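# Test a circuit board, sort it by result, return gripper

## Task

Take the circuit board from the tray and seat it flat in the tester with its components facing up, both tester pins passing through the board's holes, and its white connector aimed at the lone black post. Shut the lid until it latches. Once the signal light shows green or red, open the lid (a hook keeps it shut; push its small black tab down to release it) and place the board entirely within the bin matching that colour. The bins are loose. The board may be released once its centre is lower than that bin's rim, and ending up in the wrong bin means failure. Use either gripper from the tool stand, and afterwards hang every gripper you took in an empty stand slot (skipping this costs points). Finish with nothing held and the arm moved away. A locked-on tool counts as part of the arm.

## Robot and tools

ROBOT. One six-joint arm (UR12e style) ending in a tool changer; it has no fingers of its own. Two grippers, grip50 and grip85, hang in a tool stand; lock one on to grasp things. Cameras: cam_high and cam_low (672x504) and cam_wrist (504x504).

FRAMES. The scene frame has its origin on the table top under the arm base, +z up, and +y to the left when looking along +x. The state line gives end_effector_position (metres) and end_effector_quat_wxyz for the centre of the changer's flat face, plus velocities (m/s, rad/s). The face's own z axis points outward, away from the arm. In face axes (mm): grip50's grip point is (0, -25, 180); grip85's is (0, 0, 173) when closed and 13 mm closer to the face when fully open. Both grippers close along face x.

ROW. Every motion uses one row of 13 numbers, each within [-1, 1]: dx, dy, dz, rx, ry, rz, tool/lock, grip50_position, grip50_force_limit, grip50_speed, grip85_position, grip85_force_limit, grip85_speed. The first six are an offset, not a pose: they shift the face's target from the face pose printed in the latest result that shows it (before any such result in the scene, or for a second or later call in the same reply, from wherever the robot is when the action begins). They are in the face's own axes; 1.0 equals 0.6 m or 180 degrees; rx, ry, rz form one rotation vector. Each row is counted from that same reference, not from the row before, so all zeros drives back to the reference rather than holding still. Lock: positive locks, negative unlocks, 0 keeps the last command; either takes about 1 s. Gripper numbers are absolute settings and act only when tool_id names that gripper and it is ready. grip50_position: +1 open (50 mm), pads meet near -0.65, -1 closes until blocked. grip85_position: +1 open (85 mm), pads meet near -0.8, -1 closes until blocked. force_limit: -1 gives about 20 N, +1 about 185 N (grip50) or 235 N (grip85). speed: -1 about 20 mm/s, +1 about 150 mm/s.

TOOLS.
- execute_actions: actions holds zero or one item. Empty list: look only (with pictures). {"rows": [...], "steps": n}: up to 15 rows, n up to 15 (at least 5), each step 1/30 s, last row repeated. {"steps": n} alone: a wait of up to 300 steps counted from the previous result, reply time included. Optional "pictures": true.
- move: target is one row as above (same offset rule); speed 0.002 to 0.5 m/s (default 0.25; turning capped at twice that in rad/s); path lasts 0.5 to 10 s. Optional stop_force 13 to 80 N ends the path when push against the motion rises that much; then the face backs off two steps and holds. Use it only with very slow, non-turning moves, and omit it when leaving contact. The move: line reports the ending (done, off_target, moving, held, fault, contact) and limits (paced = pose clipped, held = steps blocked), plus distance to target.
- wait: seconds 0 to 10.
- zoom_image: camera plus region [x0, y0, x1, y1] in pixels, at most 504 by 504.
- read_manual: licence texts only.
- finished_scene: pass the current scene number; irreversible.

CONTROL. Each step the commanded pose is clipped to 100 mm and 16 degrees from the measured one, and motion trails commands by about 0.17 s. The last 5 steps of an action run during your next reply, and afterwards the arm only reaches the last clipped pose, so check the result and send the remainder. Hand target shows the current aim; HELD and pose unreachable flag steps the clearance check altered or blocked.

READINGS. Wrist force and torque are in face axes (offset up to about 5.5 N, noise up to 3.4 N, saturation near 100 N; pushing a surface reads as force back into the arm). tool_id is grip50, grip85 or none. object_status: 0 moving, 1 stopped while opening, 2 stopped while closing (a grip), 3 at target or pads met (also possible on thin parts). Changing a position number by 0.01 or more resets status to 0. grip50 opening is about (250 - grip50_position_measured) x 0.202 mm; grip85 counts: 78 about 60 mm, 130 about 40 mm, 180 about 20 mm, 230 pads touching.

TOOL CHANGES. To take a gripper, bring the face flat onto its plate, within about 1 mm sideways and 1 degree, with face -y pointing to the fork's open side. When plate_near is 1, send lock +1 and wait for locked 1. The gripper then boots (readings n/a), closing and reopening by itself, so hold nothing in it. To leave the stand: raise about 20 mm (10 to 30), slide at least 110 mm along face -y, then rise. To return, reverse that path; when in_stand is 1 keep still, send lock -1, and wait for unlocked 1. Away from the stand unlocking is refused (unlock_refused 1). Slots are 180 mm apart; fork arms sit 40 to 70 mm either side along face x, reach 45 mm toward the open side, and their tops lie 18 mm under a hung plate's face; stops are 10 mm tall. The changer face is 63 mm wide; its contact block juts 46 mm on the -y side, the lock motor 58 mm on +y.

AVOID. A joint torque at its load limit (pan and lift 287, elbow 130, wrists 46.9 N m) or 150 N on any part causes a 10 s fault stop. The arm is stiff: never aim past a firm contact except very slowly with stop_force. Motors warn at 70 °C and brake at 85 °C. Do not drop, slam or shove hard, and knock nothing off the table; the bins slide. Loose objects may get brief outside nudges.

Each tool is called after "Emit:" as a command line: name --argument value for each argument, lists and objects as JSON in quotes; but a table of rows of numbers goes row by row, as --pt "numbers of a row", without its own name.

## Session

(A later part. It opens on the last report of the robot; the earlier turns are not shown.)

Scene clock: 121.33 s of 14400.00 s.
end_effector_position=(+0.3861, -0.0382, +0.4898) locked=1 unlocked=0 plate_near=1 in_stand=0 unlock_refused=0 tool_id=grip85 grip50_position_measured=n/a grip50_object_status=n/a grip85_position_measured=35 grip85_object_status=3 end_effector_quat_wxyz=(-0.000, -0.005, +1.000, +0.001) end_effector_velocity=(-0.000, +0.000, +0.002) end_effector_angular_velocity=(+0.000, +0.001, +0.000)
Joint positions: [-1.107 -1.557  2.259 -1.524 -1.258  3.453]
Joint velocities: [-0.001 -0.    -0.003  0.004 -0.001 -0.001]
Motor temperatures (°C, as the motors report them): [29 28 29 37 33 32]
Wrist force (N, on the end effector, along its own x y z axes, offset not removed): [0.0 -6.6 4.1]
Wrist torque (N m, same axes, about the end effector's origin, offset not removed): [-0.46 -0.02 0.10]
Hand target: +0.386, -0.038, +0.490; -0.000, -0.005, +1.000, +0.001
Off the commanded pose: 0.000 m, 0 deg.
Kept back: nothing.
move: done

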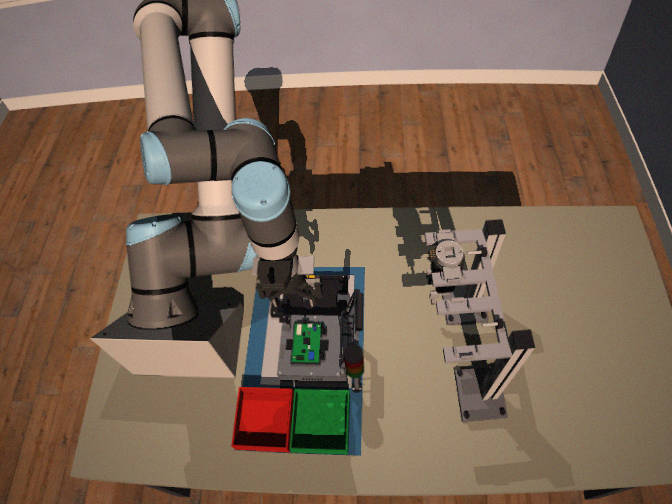

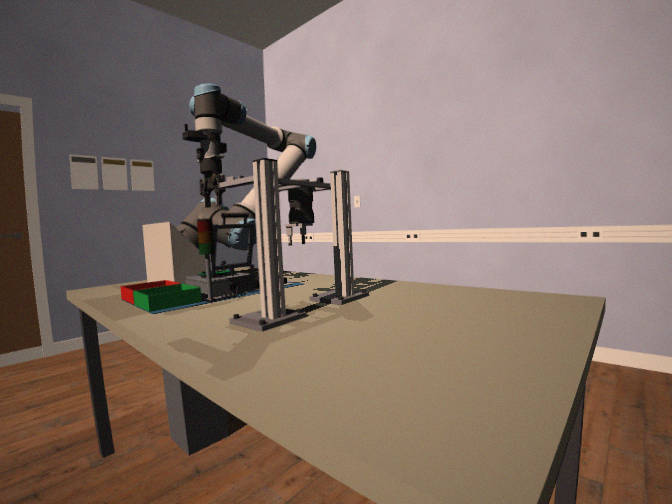

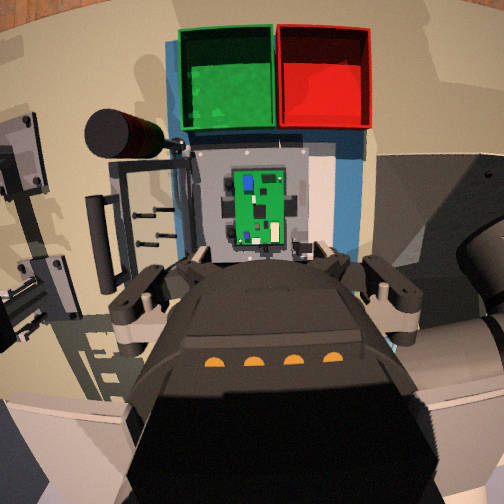

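Emit:
move --target '[-0.225, 0, 0, 0, 0, 0, 0, 0, 0, 0, 0.2, -0.6, 0.5]' --speed 0.15

Scene clock: 123.03 s of 14400.00 s.
end_effector_position=(+0.5209, -0.0369, +0.4897) locked=1 unlocked=0 plate_near=1 in_stand=0 unlock_refused=0 tool_id=grip85 grip50_position_measured=n/a grip50_object_status=n/a grip85_position_measured=104 grip85_object_status=3 end_effector_quat_wxyz=(-0.000, -0.005, +1.000, +0.001) end_effector_velocity=(+0.001, -0.000, +0.000) end_effector_angular_velocity=(-0.001, +0.001, +0.001)
Joint positions: [-0.908 -1.4    2.092 -1.574 -1.127  3.614]
Joint velocities: [ 0.002  0.002 -0.002 -0.001  0.     0.001]
Motor temperatures (°C, as the motors report them): [29 28 29 37 33 32]
Wrist force (N, on the end effector, along its own x y z axes, offset not removed): [-6.1 -0.7 5.0]
Wrist torque (N m, same axes, about the end effector's origin, offset not removed): [-0.22 0.39 0.18]
Hand target: +0.521, -0.037, +0.490; -0.000, -0.005, +1.000, +0.001
Off the commanded pose: 0.000 m, 0 deg.
Kept back: nothing.
move: done

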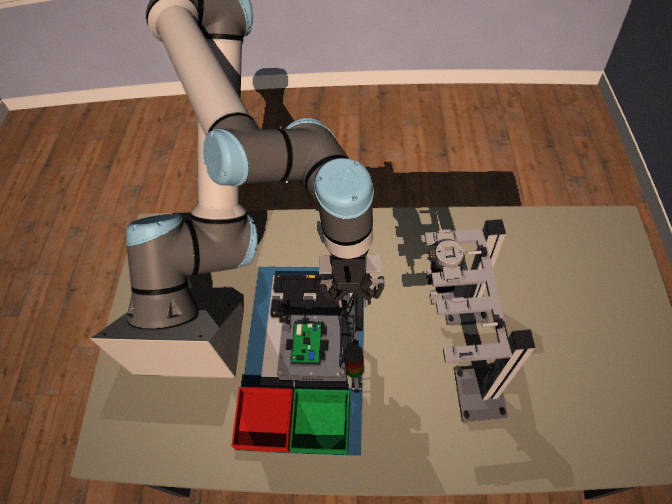

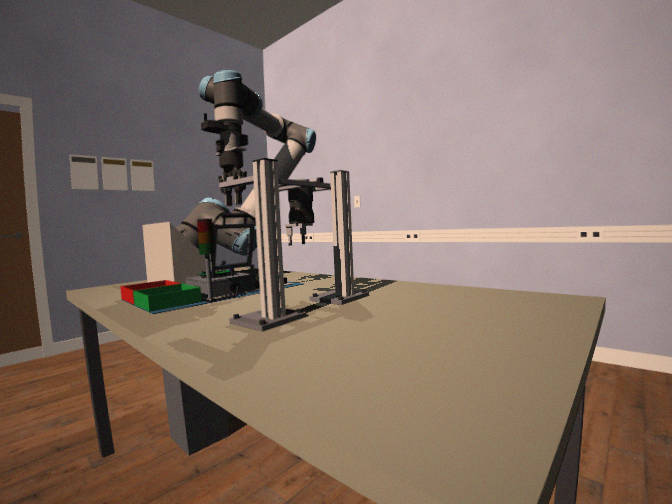

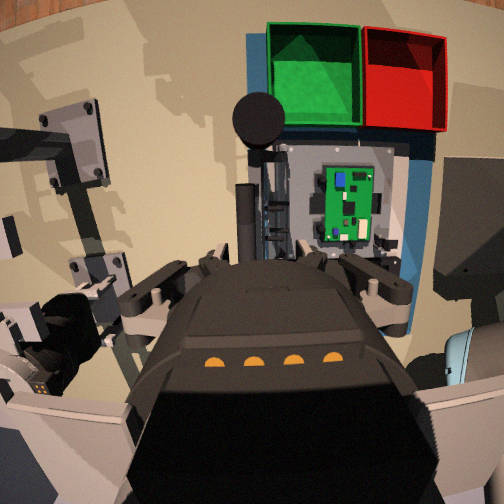

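Emit:
move --target '[-0.02, 0, 0.075, 0, 0, 0, 0, 0, 0, 0, -0.2, -0.6, 0.5]' --speed 0.03 --stop_force 14

Emit:
zoom_image --camera "cam_low" --region '[150, 140, 320, 300]'

Scene clock: 125.13 s of 14400.00 s.
end_effector_position=(+0.5328, -0.0366, +0.4449) locked=1 unlocked=0 plate_near=1 in_stand=0 unlock_refused=0 tool_id=grip85 grip50_position_measured=n/a grip50_object_status=n/a grip85_position_measured=154 grip85_object_status=3 end_effector_quat_wxyz=(-0.000, -0.005, +1.000, +0.001) end_effector_velocity=(+0.001, -0.000, -0.001) end_effector_angular_velocity=(+0.000, -0.001, -0.001)
Joint positions: [-0.862 -1.374  2.137 -1.662 -1.098  3.654]
Joint velocities: [ 0.002  0.001  0.001 -0.003  0.002  0.003]
Motor temperatures (°C, as the motors report them): [29 28 29 37 33 32]
Wrist force (N, on the end effector, along its own x y z axes, offset not removed): [0.2 -0.4 1.5]
Wrist torque (N m, same axes, about the end effector's origin, offset not removed): [-0.13 -0.09 0.19]
Hand target: +0.533, -0.037, +0.445; -0.000, -0.005, +1.000, +0.001
Off the commanded pose: 0.000 m, 0 deg.
Kept back: nothing.
move: done

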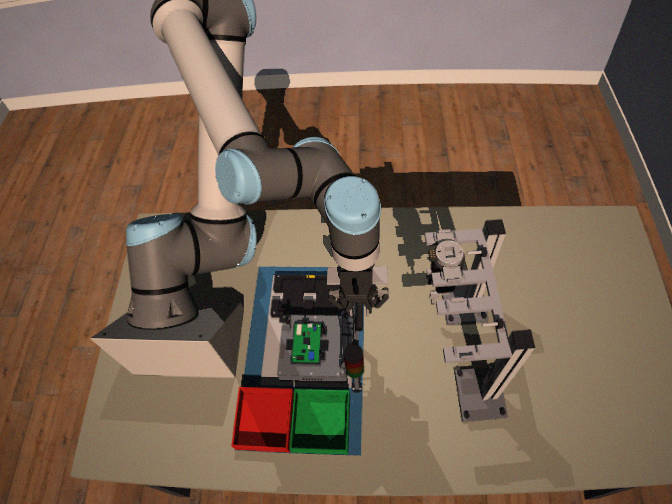

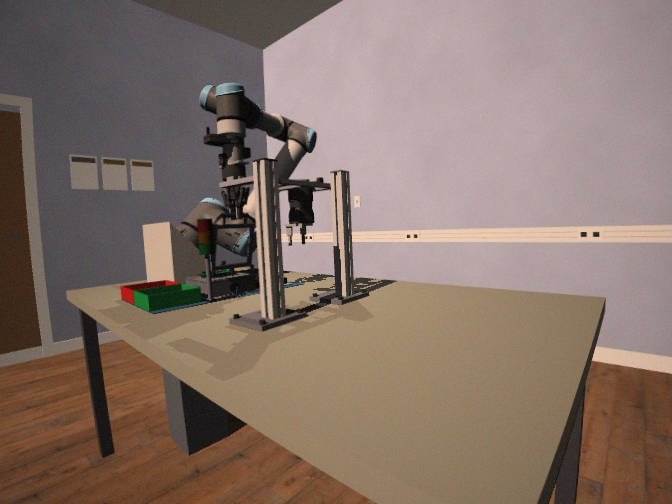

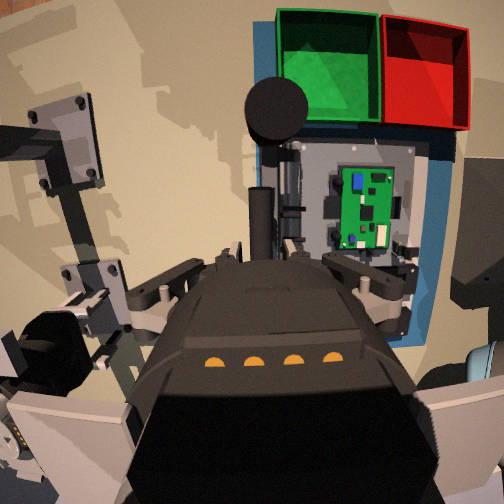

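Region (150, 140, 320, 300) of cam_low's 672x504 image, scaled by 2.965, with more detail than that image has; it fills the top 474 rows of this view, and the rest is white.

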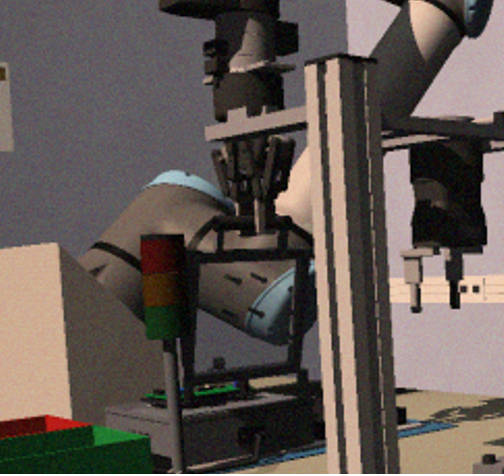

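Emit:
move --target '[0, 0, 0.015, 0, 0, 0, 0, 0, 0, 0, -0.2, -0.6, 0.5]' --speed 0.03 --stop_force 14

Emit:
move --target '[0, 0, 0, 0, 0, 0, 0, 0, 0, 0, -1, -0.9, -0.5]'

Emit:
move --target '[0.08, 0, -0.012, 0, 0, 0, 0, 0, 0, 0, -1, -0.9, -0.5]' --speed 0.04 --stop_force 30

Emit:
move --target '[0.103, 0, 0.018, 0, 0, 0, 0, 0, 0, 0, -1, -0.9, -0.5]' --speed 0.04 --stop_force 30

Scene clock: 126.33 s of 14400.00 s.
end_effector_position=(+0.5328, -0.0366, +0.4361) locked=1 unlocked=0 plate_near=1 in_stand=0 unlock_refused=0 tool_id=grip85 grip50_position_measured=n/a grip50_object_status=n/a grip85_position_measured=154 grip85_object_status=3 end_effector_quat_wxyz=(-0.000, -0.005, +1.000, +0.001) end_effector_velocity=(-0.000, -0.000, -0.002) end_effector_angular_velocity=(-0.001, +0.001, -0.000)
Joint positions: [-0.856 -1.371  2.149 -1.679 -1.094  3.66 ]
Joint velocities: [ 0.001  0.001  0.003 -0.004 -0.     0.002]
Motor temperatures (°C, as the motors report them): [29 28 29 37 33 32]
Wrist force (N, on the end effector, along its own x y z axes, offset not removed): [-2.9 -1.4 0.3]
Wrist torque (N m, same axes, about the end effector's origin, offset not removed): [-0.06 0.27 0.13]
Hand target: +0.533, -0.037, +0.436; -0.000, -0.005, +1.000, +0.001
Off the commanded pose: 0.000 m, 0 deg.
Kept back: nothing.
move: done

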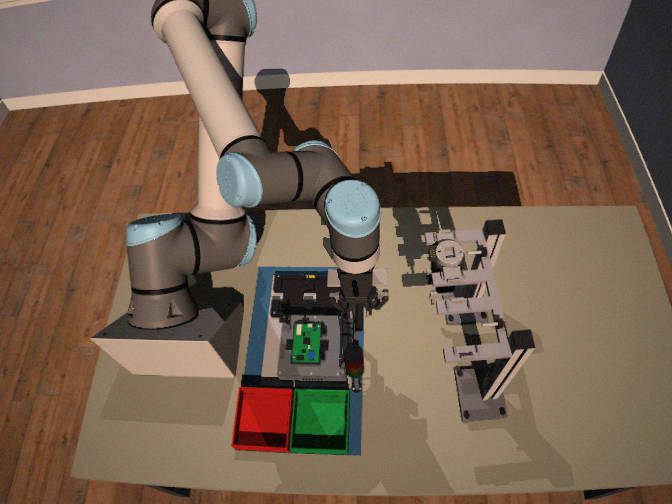

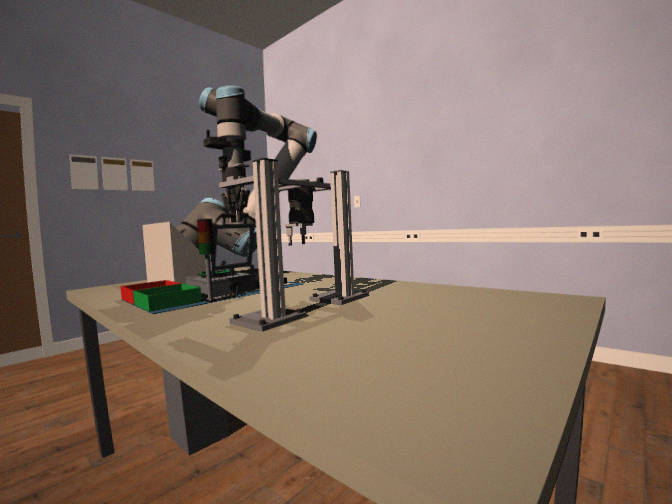

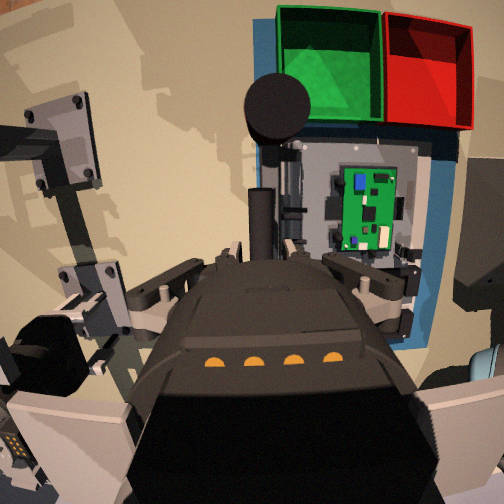

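Scene clock: 126.90 s of 14400.00 s.
end_effector_position=(+0.5328, -0.0366, +0.4360) locked=1 unlocked=0 plate_near=1 in_stand=0 unlock_refused=0 tool_id=grip85 grip50_position_measured=n/a grip50_object_status=n/a grip85_position_measured=192 grip85_object_status=2 end_effector_quat_wxyz=(-0.000, -0.005, +1.000, +0.001) end_effector_velocity=(-0.000, -0.000, +0.000) end_effector_angular_velocity=(-0.001, +0.001, +0.001)
Joint positions: [-0.855 -1.371  2.149 -1.679 -1.094  3.66 ]
Joint velocities: [-0.    -0.    -0.    -0.    -0.001 -0.001]
Motor temperatures (°C, as the motors report them): [29 28 29 37 33 32]
Wrist force (N, on the end effector, along its own x y z axes, offset not removed): [-5.2 -1.7 -10.0]
Wrist torque (N m, same axes, about the end effector's origin, offset not removed): [-0.76 -0.33 0.30]
Hand target: +0.533, -0.037, +0.436; -0.000, -0.005, +1.000, +0.001
Off the commanded pose: 0.000 m, 0 deg.
Kept back: nothing.
move: done

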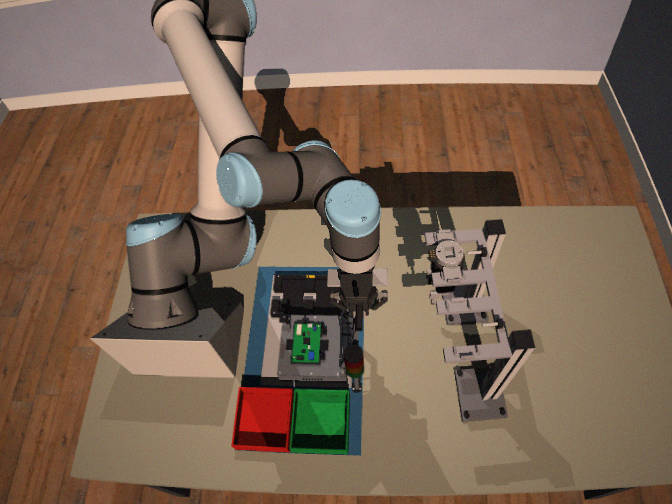

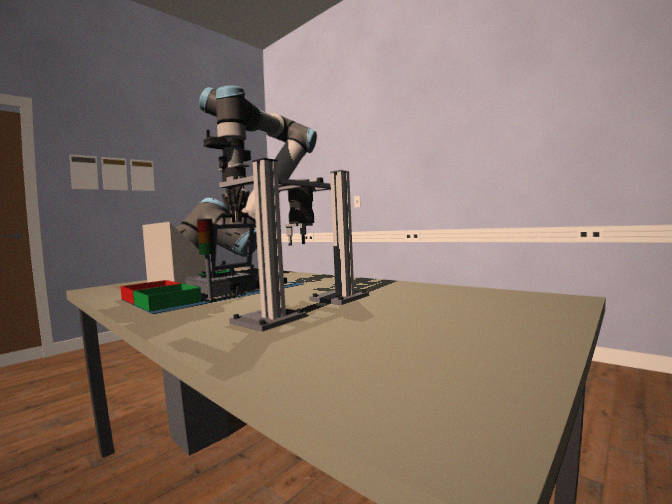

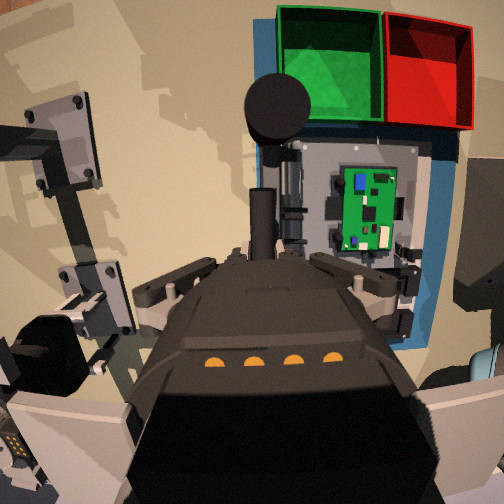

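Scene clock: 128.47 s of 14400.00 s.
end_effector_position=(+0.4850, -0.0371, +0.4432) locked=1 unlocked=0 plate_near=1 in_stand=0 unlock_refused=0 tool_id=grip85 grip50_position_measured=n/a grip50_object_status=n/a grip85_position_measured=192 grip85_object_status=2 end_effector_quat_wxyz=(-0.000, -0.005, +1.000, +0.001) end_effector_velocity=(-0.001, -0.000, +0.000) end_effector_angular_velocity=(-0.000, -0.000, +0.002)
Joint positions: [-0.924 -1.431  2.206 -1.651 -1.137  3.601]
Joint velocities: [-0.002 -0.002  0.001  0.001 -0.001 -0.003]
Motor temperatures (°C, as the motors report them): [29 28 29 37 33 32]
Wrist force (N, on the end effector, along its own x y z axes, offset not removed): [-3.7 3.0 28.2]
Wrist torque (N m, same axes, about the end effector's origin, offset not removed): [-1.70 -0.46 0.39]
Hand target: +0.485, -0.037, +0.443; -0.000, -0.005, +1.000, +0.001
Off the commanded pose: 0.000 m, 0 deg.
Kept back: nothing.
move: done

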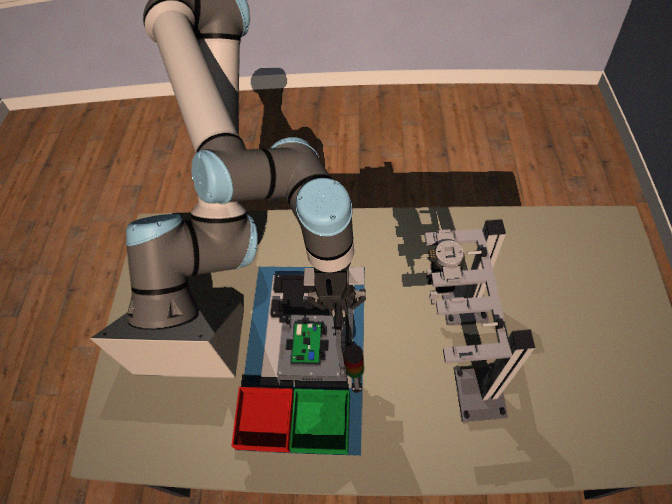

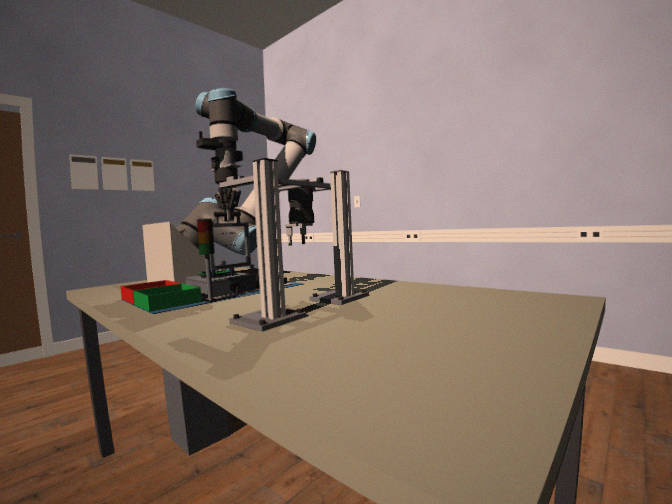

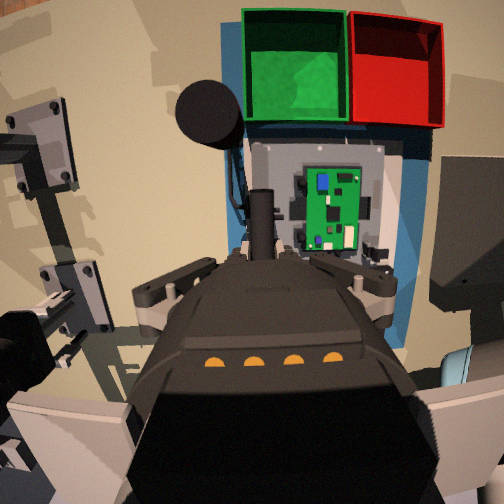

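Scene clock: 130.40 s of 14400.00 s.
end_effector_position=(+0.4233, -0.0377, +0.4324) locked=1 unlocked=0 plate_near=1 in_stand=0 unlock_refused=0 tool_id=grip85 grip50_position_measured=n/a grip50_object_status=n/a grip85_position_measured=192 grip85_object_status=2 end_effector_quat_wxyz=(-0.000, -0.005, +1.000, +0.001) end_effector_velocity=(-0.001, -0.000, -0.000) end_effector_angular_velocity=(+0.000, -0.000, +0.001)
Joint positions: [-1.008 -1.501  2.301 -1.648 -1.192  3.531]
Joint velocities: [-0.002 -0.002  0.002  0.    -0.001 -0.002]
Motor temperatures (°C, as the motors report them): [29 28 29 37 33 32]
Wrist force (N, on the end effector, along its own x y z axes, offset not removed): [-17.3 10.8 29.9]
Wrist torque (N m, same axes, about the end effector's origin, offset not removed): [-0.59 -2.12 0.53]
Hand target: +0.423, -0.038, +0.432; -0.000, -0.005, +1.000, +0.001
Off the commanded pose: 0.000 m, 0 deg.
Kept back: nothing.
move: done

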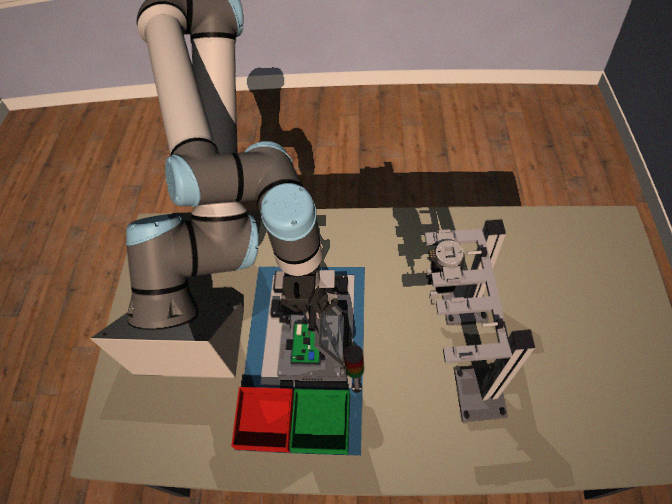

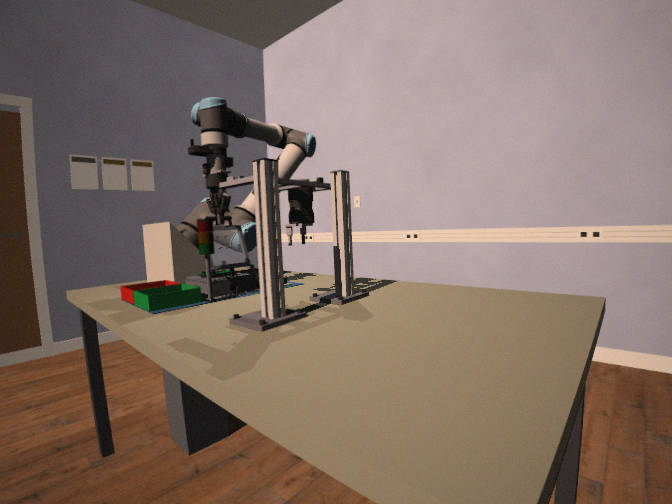

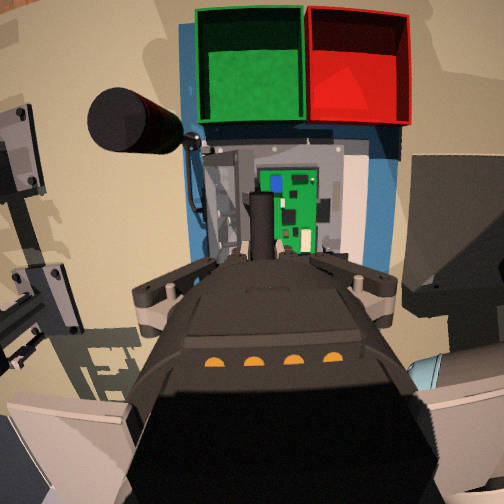

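Emit:
move --target '[0.09,0,0.06,0,0,0,0,0,0,0,-1,-0.9,-0.5]' --speed 0.04 --stop_force 30

Scene clock: 141.97 s of 14400.00 s.
end_effector_position=(+0.4003, -0.0379, +0.4182) locked=1 unlocked=0 plate_near=1 in_stand=0 unlock_refused=0 tool_id=grip85 grip50_position_measured=n/a grip50_object_status=n/a grip85_position_measured=192 grip85_object_status=2 end_effector_quat_wxyz=(-0.001, -0.004, +1.000, +0.001) end_effector_velocity=(-0.000, +0.000, +0.000) end_effector_angular_velocity=(+0.000, +0.000, -0.001)
Joint positions: [-1.036 -1.523  2.349 -1.665 -1.212  3.508]
Joint velocities: [-0.     0.    -0.     0.001 -0.     0.001]
Motor temperatures (°C, as the motors report them): [29 28 29 37 33 32]
Wrist force (N, on the end effector, along its own x y z axes, offset not removed): [10.1 9.0 -29.1]
Wrist torque (N m, same axes, about the end effector's origin, offset not removed): [-1.57 2.52 0.94]
Hand target: +0.400, -0.038, +0.418; -0.001, -0.004, +1.000, +0.001
Off the commanded pose: 0.038 m, 0 deg.
FORCE FAULT: contact force on the arm reached its limit, and the arm stopped for 10 seconds. The contact can be on any part of the arm, not only on its tool. The arm's remaining commands of this call were not run. The arm holds still and accepts commands again. Move the arm away from the contact; if what it grips holds it there, let go first. Pushing or pulling that hard again can fault the arm again.
Kept back: nothing.
move: fault (stop_force had ended the path)

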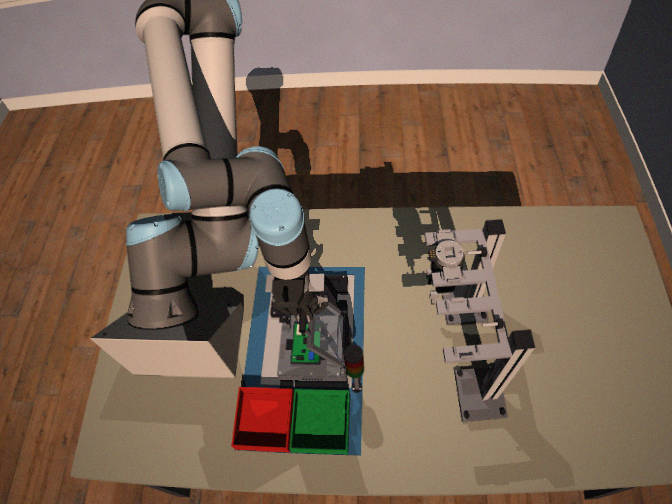

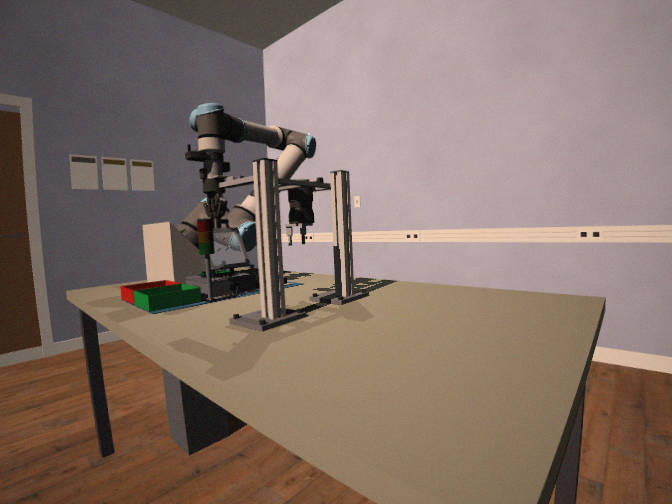

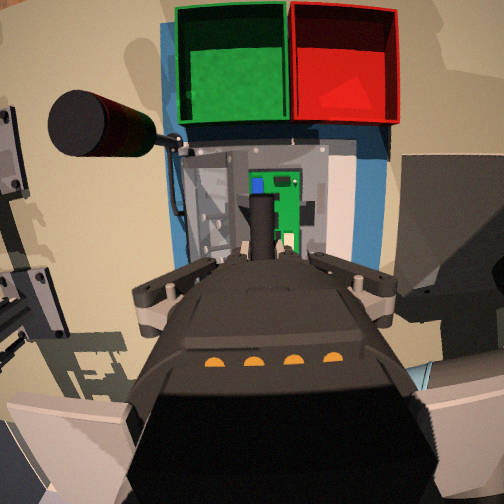

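Emit:
move --target '[0,0,-0.005,0,0,0,0,0,0,0,-0.3,-0.9,-0.5]' --speed 0.02

Scene clock: 143.00 s of 14400.00 s.
end_effector_position=(+0.4004, -0.0379, +0.4211) locked=1 unlocked=0 plate_near=1 in_stand=0 unlock_refused=0 tool_id=grip85 grip50_position_measured=n/a grip50_object_status=n/a grip85_position_measured=167 grip85_object_status=0 end_effector_quat_wxyz=(-0.001, -0.004, +1.000, +0.001) end_effector_velocity=(-0.000, -0.000, +0.001) end_effector_angular_velocity=(-0.002, +0.002, +0.001)
Joint positions: [-1.038 -1.524  2.344 -1.659 -1.213  3.507]
Joint velocities: [-0.    -0.    -0.001  0.    -0.003 -0.   ]
Motor temperatures (°C, as the motors report them): [29 28 29 37 33 32]
Wrist force (N, on the end effector, along its own x y z axes, offset not removed): [-4.0 -2.3 0.4]
Wrist torque (N m, same axes, about the end effector's origin, offset not removed): [-0.30 0.30 0.02]
Hand target: +0.400, -0.038, +0.421; -0.001, -0.004, +1.000, +0.001
Off the commanded pose: 0.000 m, 0 deg.
Kept back: nothing.
move: done

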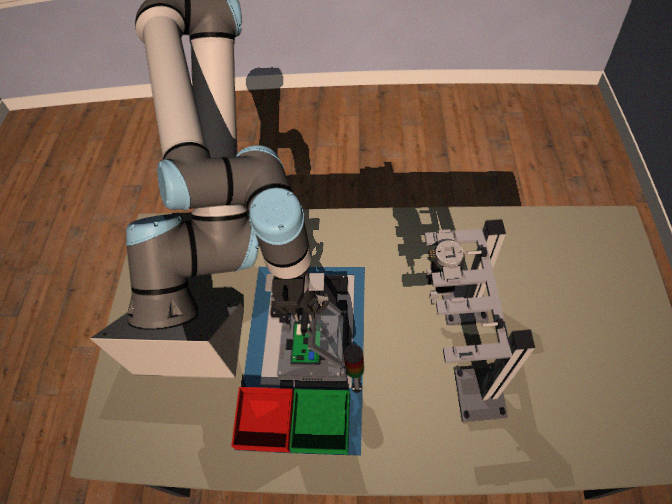

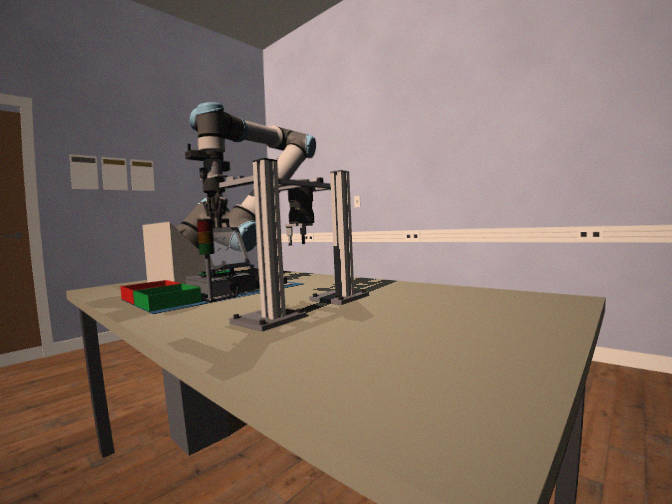

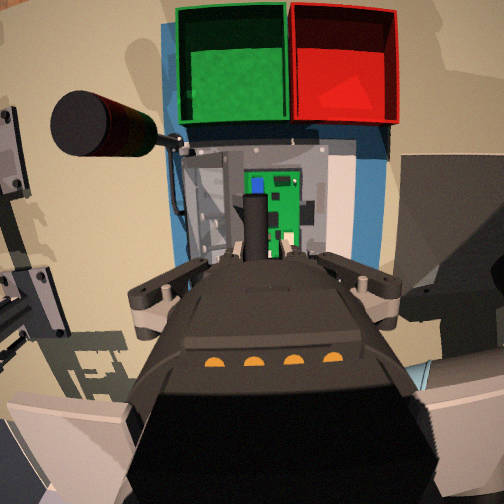

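Emit:
move --target '[0.05,0,0.02,0,0,0,0,0,0,0,-0.3,-0.9,-0.5]' --speed 0.02 --stop_force 20

Emit:
zoom_image --camera "cam_low" --region '[140,160,300,310]'

Scene clock: 145.13 s of 14400.00 s.
end_effector_position=(+0.3705, -0.0381, +0.4093) locked=1 unlocked=0 plate_near=1 in_stand=0 unlock_refused=0 tool_id=grip85 grip50_position_measured=n/a grip50_object_status=n/a grip85_position_measured=167 grip85_object_status=3 end_effector_quat_wxyz=(-0.001, -0.004, +1.000, +0.001) end_effector_velocity=(-0.001, -0.000, -0.000) end_effector_angular_velocity=(-0.000, -0.001, -0.001)
Joint positions: [-1.084 -1.556  2.397 -1.668 -1.244  3.471]
Joint velocities: [-0.003 -0.002  0.003 -0.001 -0.001 -0.001]
Motor temperatures (°C, as the motors report them): [29 28 29 37 33 32]
Wrist force (N, on the end effector, along its own x y z axes, offset not removed): [-6.3 -0.9 1.6]
Wrist torque (N m, same axes, about the end effector's origin, offset not removed): [-0.29 -0.64 0.22]
Hand target: +0.370, -0.038, +0.409; -0.001, -0.004, +1.000, +0.001
Off the commanded pose: 0.000 m, 0 deg.
Kept back: nothing.
move: done

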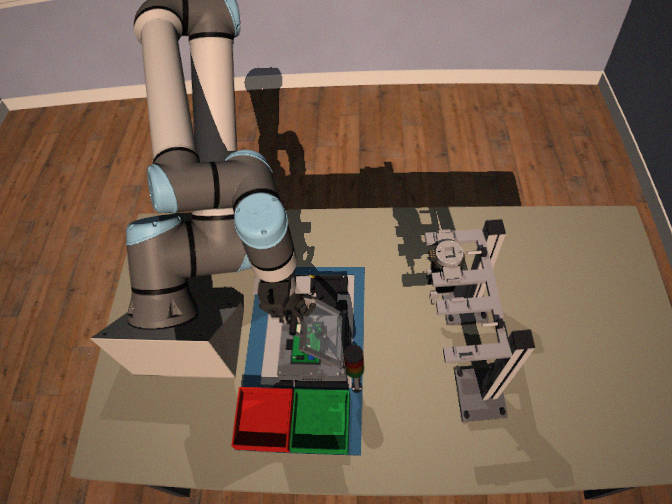

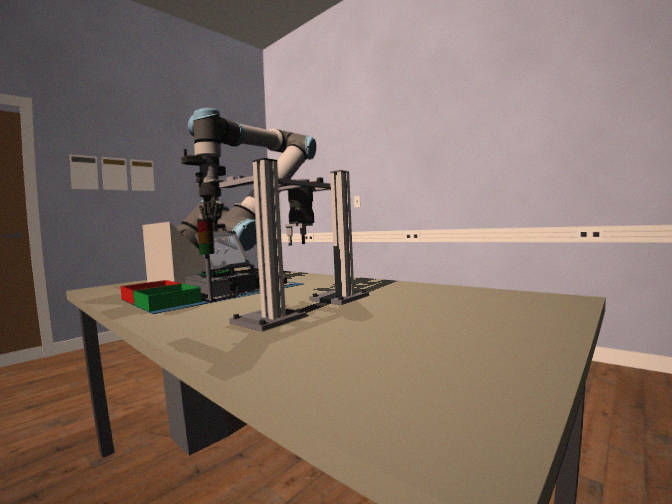

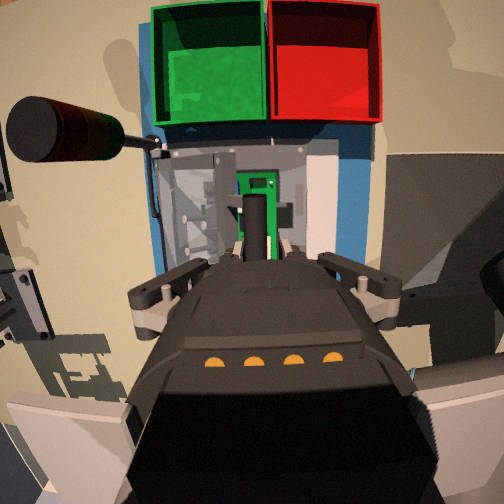

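Region (140, 160, 300, 310) of cam_low's 672x504 image, scaled by 3.150, with more detail than that image has; it fills the top 472 rows of this view, and the rest is white.

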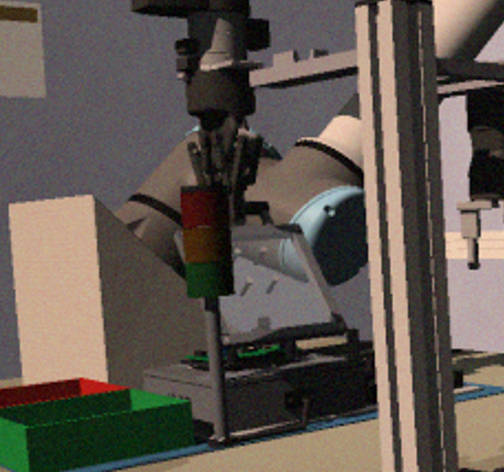

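Works. Continue.

Emit:
move --target '[0.045,0,0.05,0,0,0,0,0,0,0,-0.3,-0.9,-0.5]' --speed 0.02 --stop_force 20

Scene clock: 147.67 s of 14400.00 s.
end_effector_position=(+0.3436, -0.0382, +0.3794) locked=1 unlocked=0 plate_near=1 in_stand=0 unlock_refused=0 tool_id=grip85 grip50_position_measured=n/a grip50_object_status=n/a grip85_position_measured=167 grip85_object_status=3 end_effector_quat_wxyz=(-0.001, -0.004, +1.000, +0.001) end_effector_velocity=(-0.001, -0.000, -0.001) end_effector_angular_velocity=(+0.000, -0.001, -0.001)
Joint positions: [-1.116 -1.576  2.472 -1.715 -1.266  3.446]
Joint velocities: [-0.001 -0.     0.003 -0.002  0.     0.   ]
Motor temperatures (°C, as the motors report them): [29 28 29 37 33 32]
Wrist force (N, on the end effector, along its own x y z axes, offset not removed): [-1.7 -4.5 -1.7]
Wrist torque (N m, same axes, about the end effector's origin, offset not removed): [-0.61 -0.20 0.24]
Hand target: +0.343, -0.038, +0.379; -0.001, -0.004, +1.000, +0.001
Off the commanded pose: 0.000 m, 0 deg.
Kept back: nothing.
move: done

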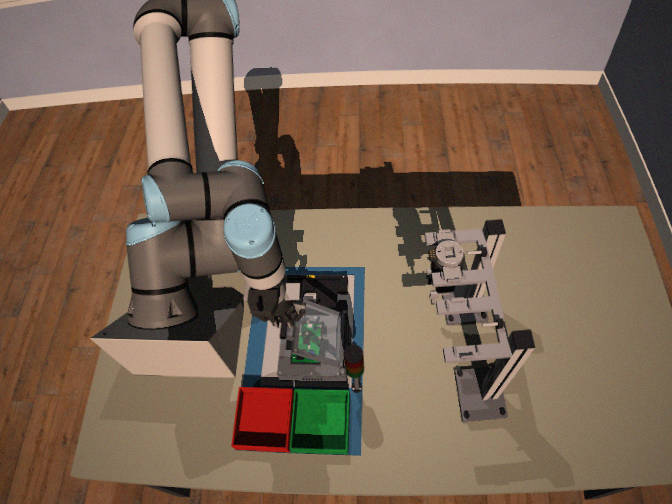

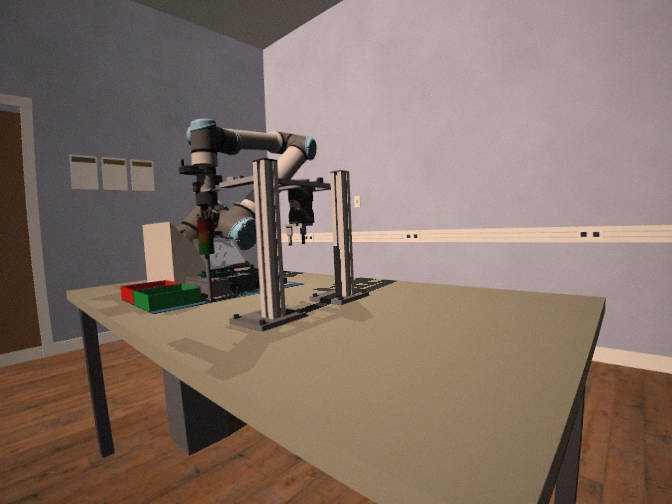

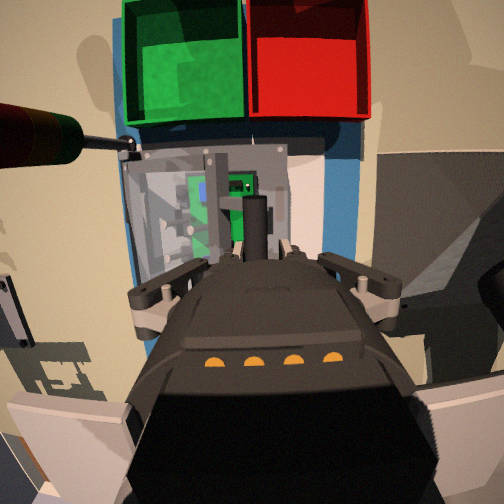

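Emit:
move --target '[0.035,0,0.06,0,0,0,0,0,0,0,-0.3,-0.9,-0.5]' --speed 0.02 --stop_force 20

Scene clock: 150.27 s of 14400.00 s.
end_effector_position=(+0.3226, -0.0383, +0.3436) locked=1 unlocked=0 plate_near=1 in_stand=0 unlock_refused=0 tool_id=grip85 grip50_position_measured=n/a grip50_object_status=n/a grip85_position_measured=167 grip85_object_status=3 end_effector_quat_wxyz=(-0.001, -0.004, +1.000, +0.001) end_effector_velocity=(-0.001, -0.000, -0.001) end_effector_angular_velocity=(-0.001, -0.000, -0.001)
Joint positions: [-1.137 -1.579  2.547 -1.783 -1.28   3.43 ]
Joint velocities: [-0.001 -0.     0.003 -0.003 -0.001  0.   ]
Motor temperatures (°C, as the motors report them): [29 28 29 37 33 32]
Wrist force (N, on the end effector, along its own x y z axes, offset not removed): [-4.1 0.4 -1.6]
Wrist torque (N m, same axes, about the end effector's origin, offset not removed): [-0.15 -0.06 0.18]
Hand target: +0.322, -0.038, +0.343; -0.001, -0.004, +1.000, +0.001
Off the commanded pose: 0.000 m, 0 deg.
Kept back: nothing.
move: done

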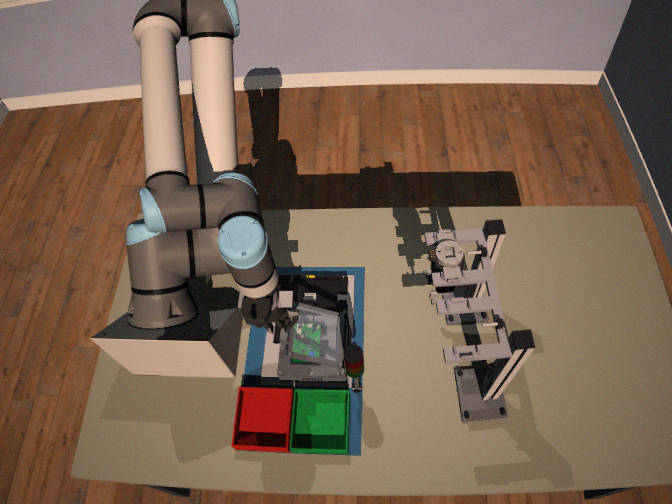

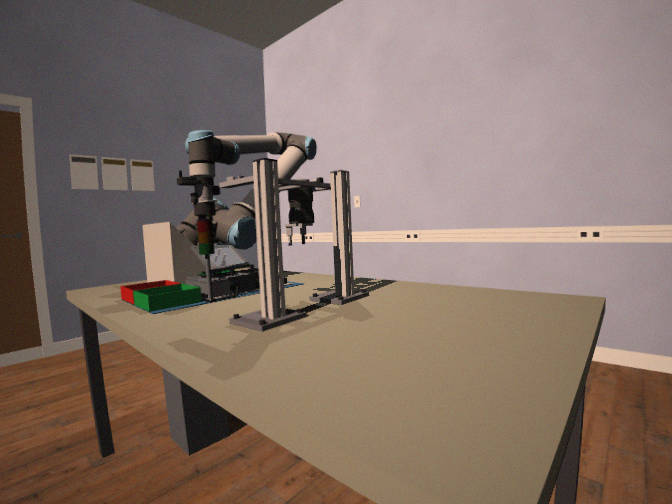

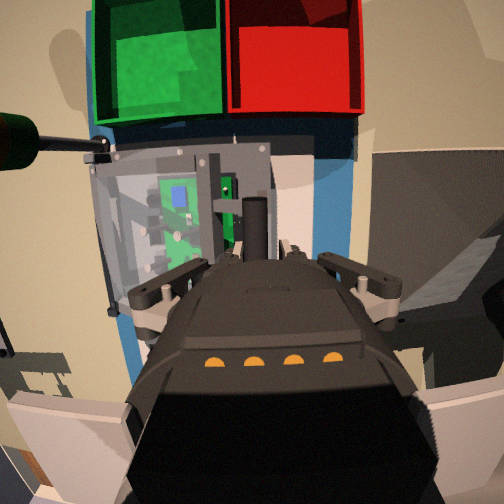

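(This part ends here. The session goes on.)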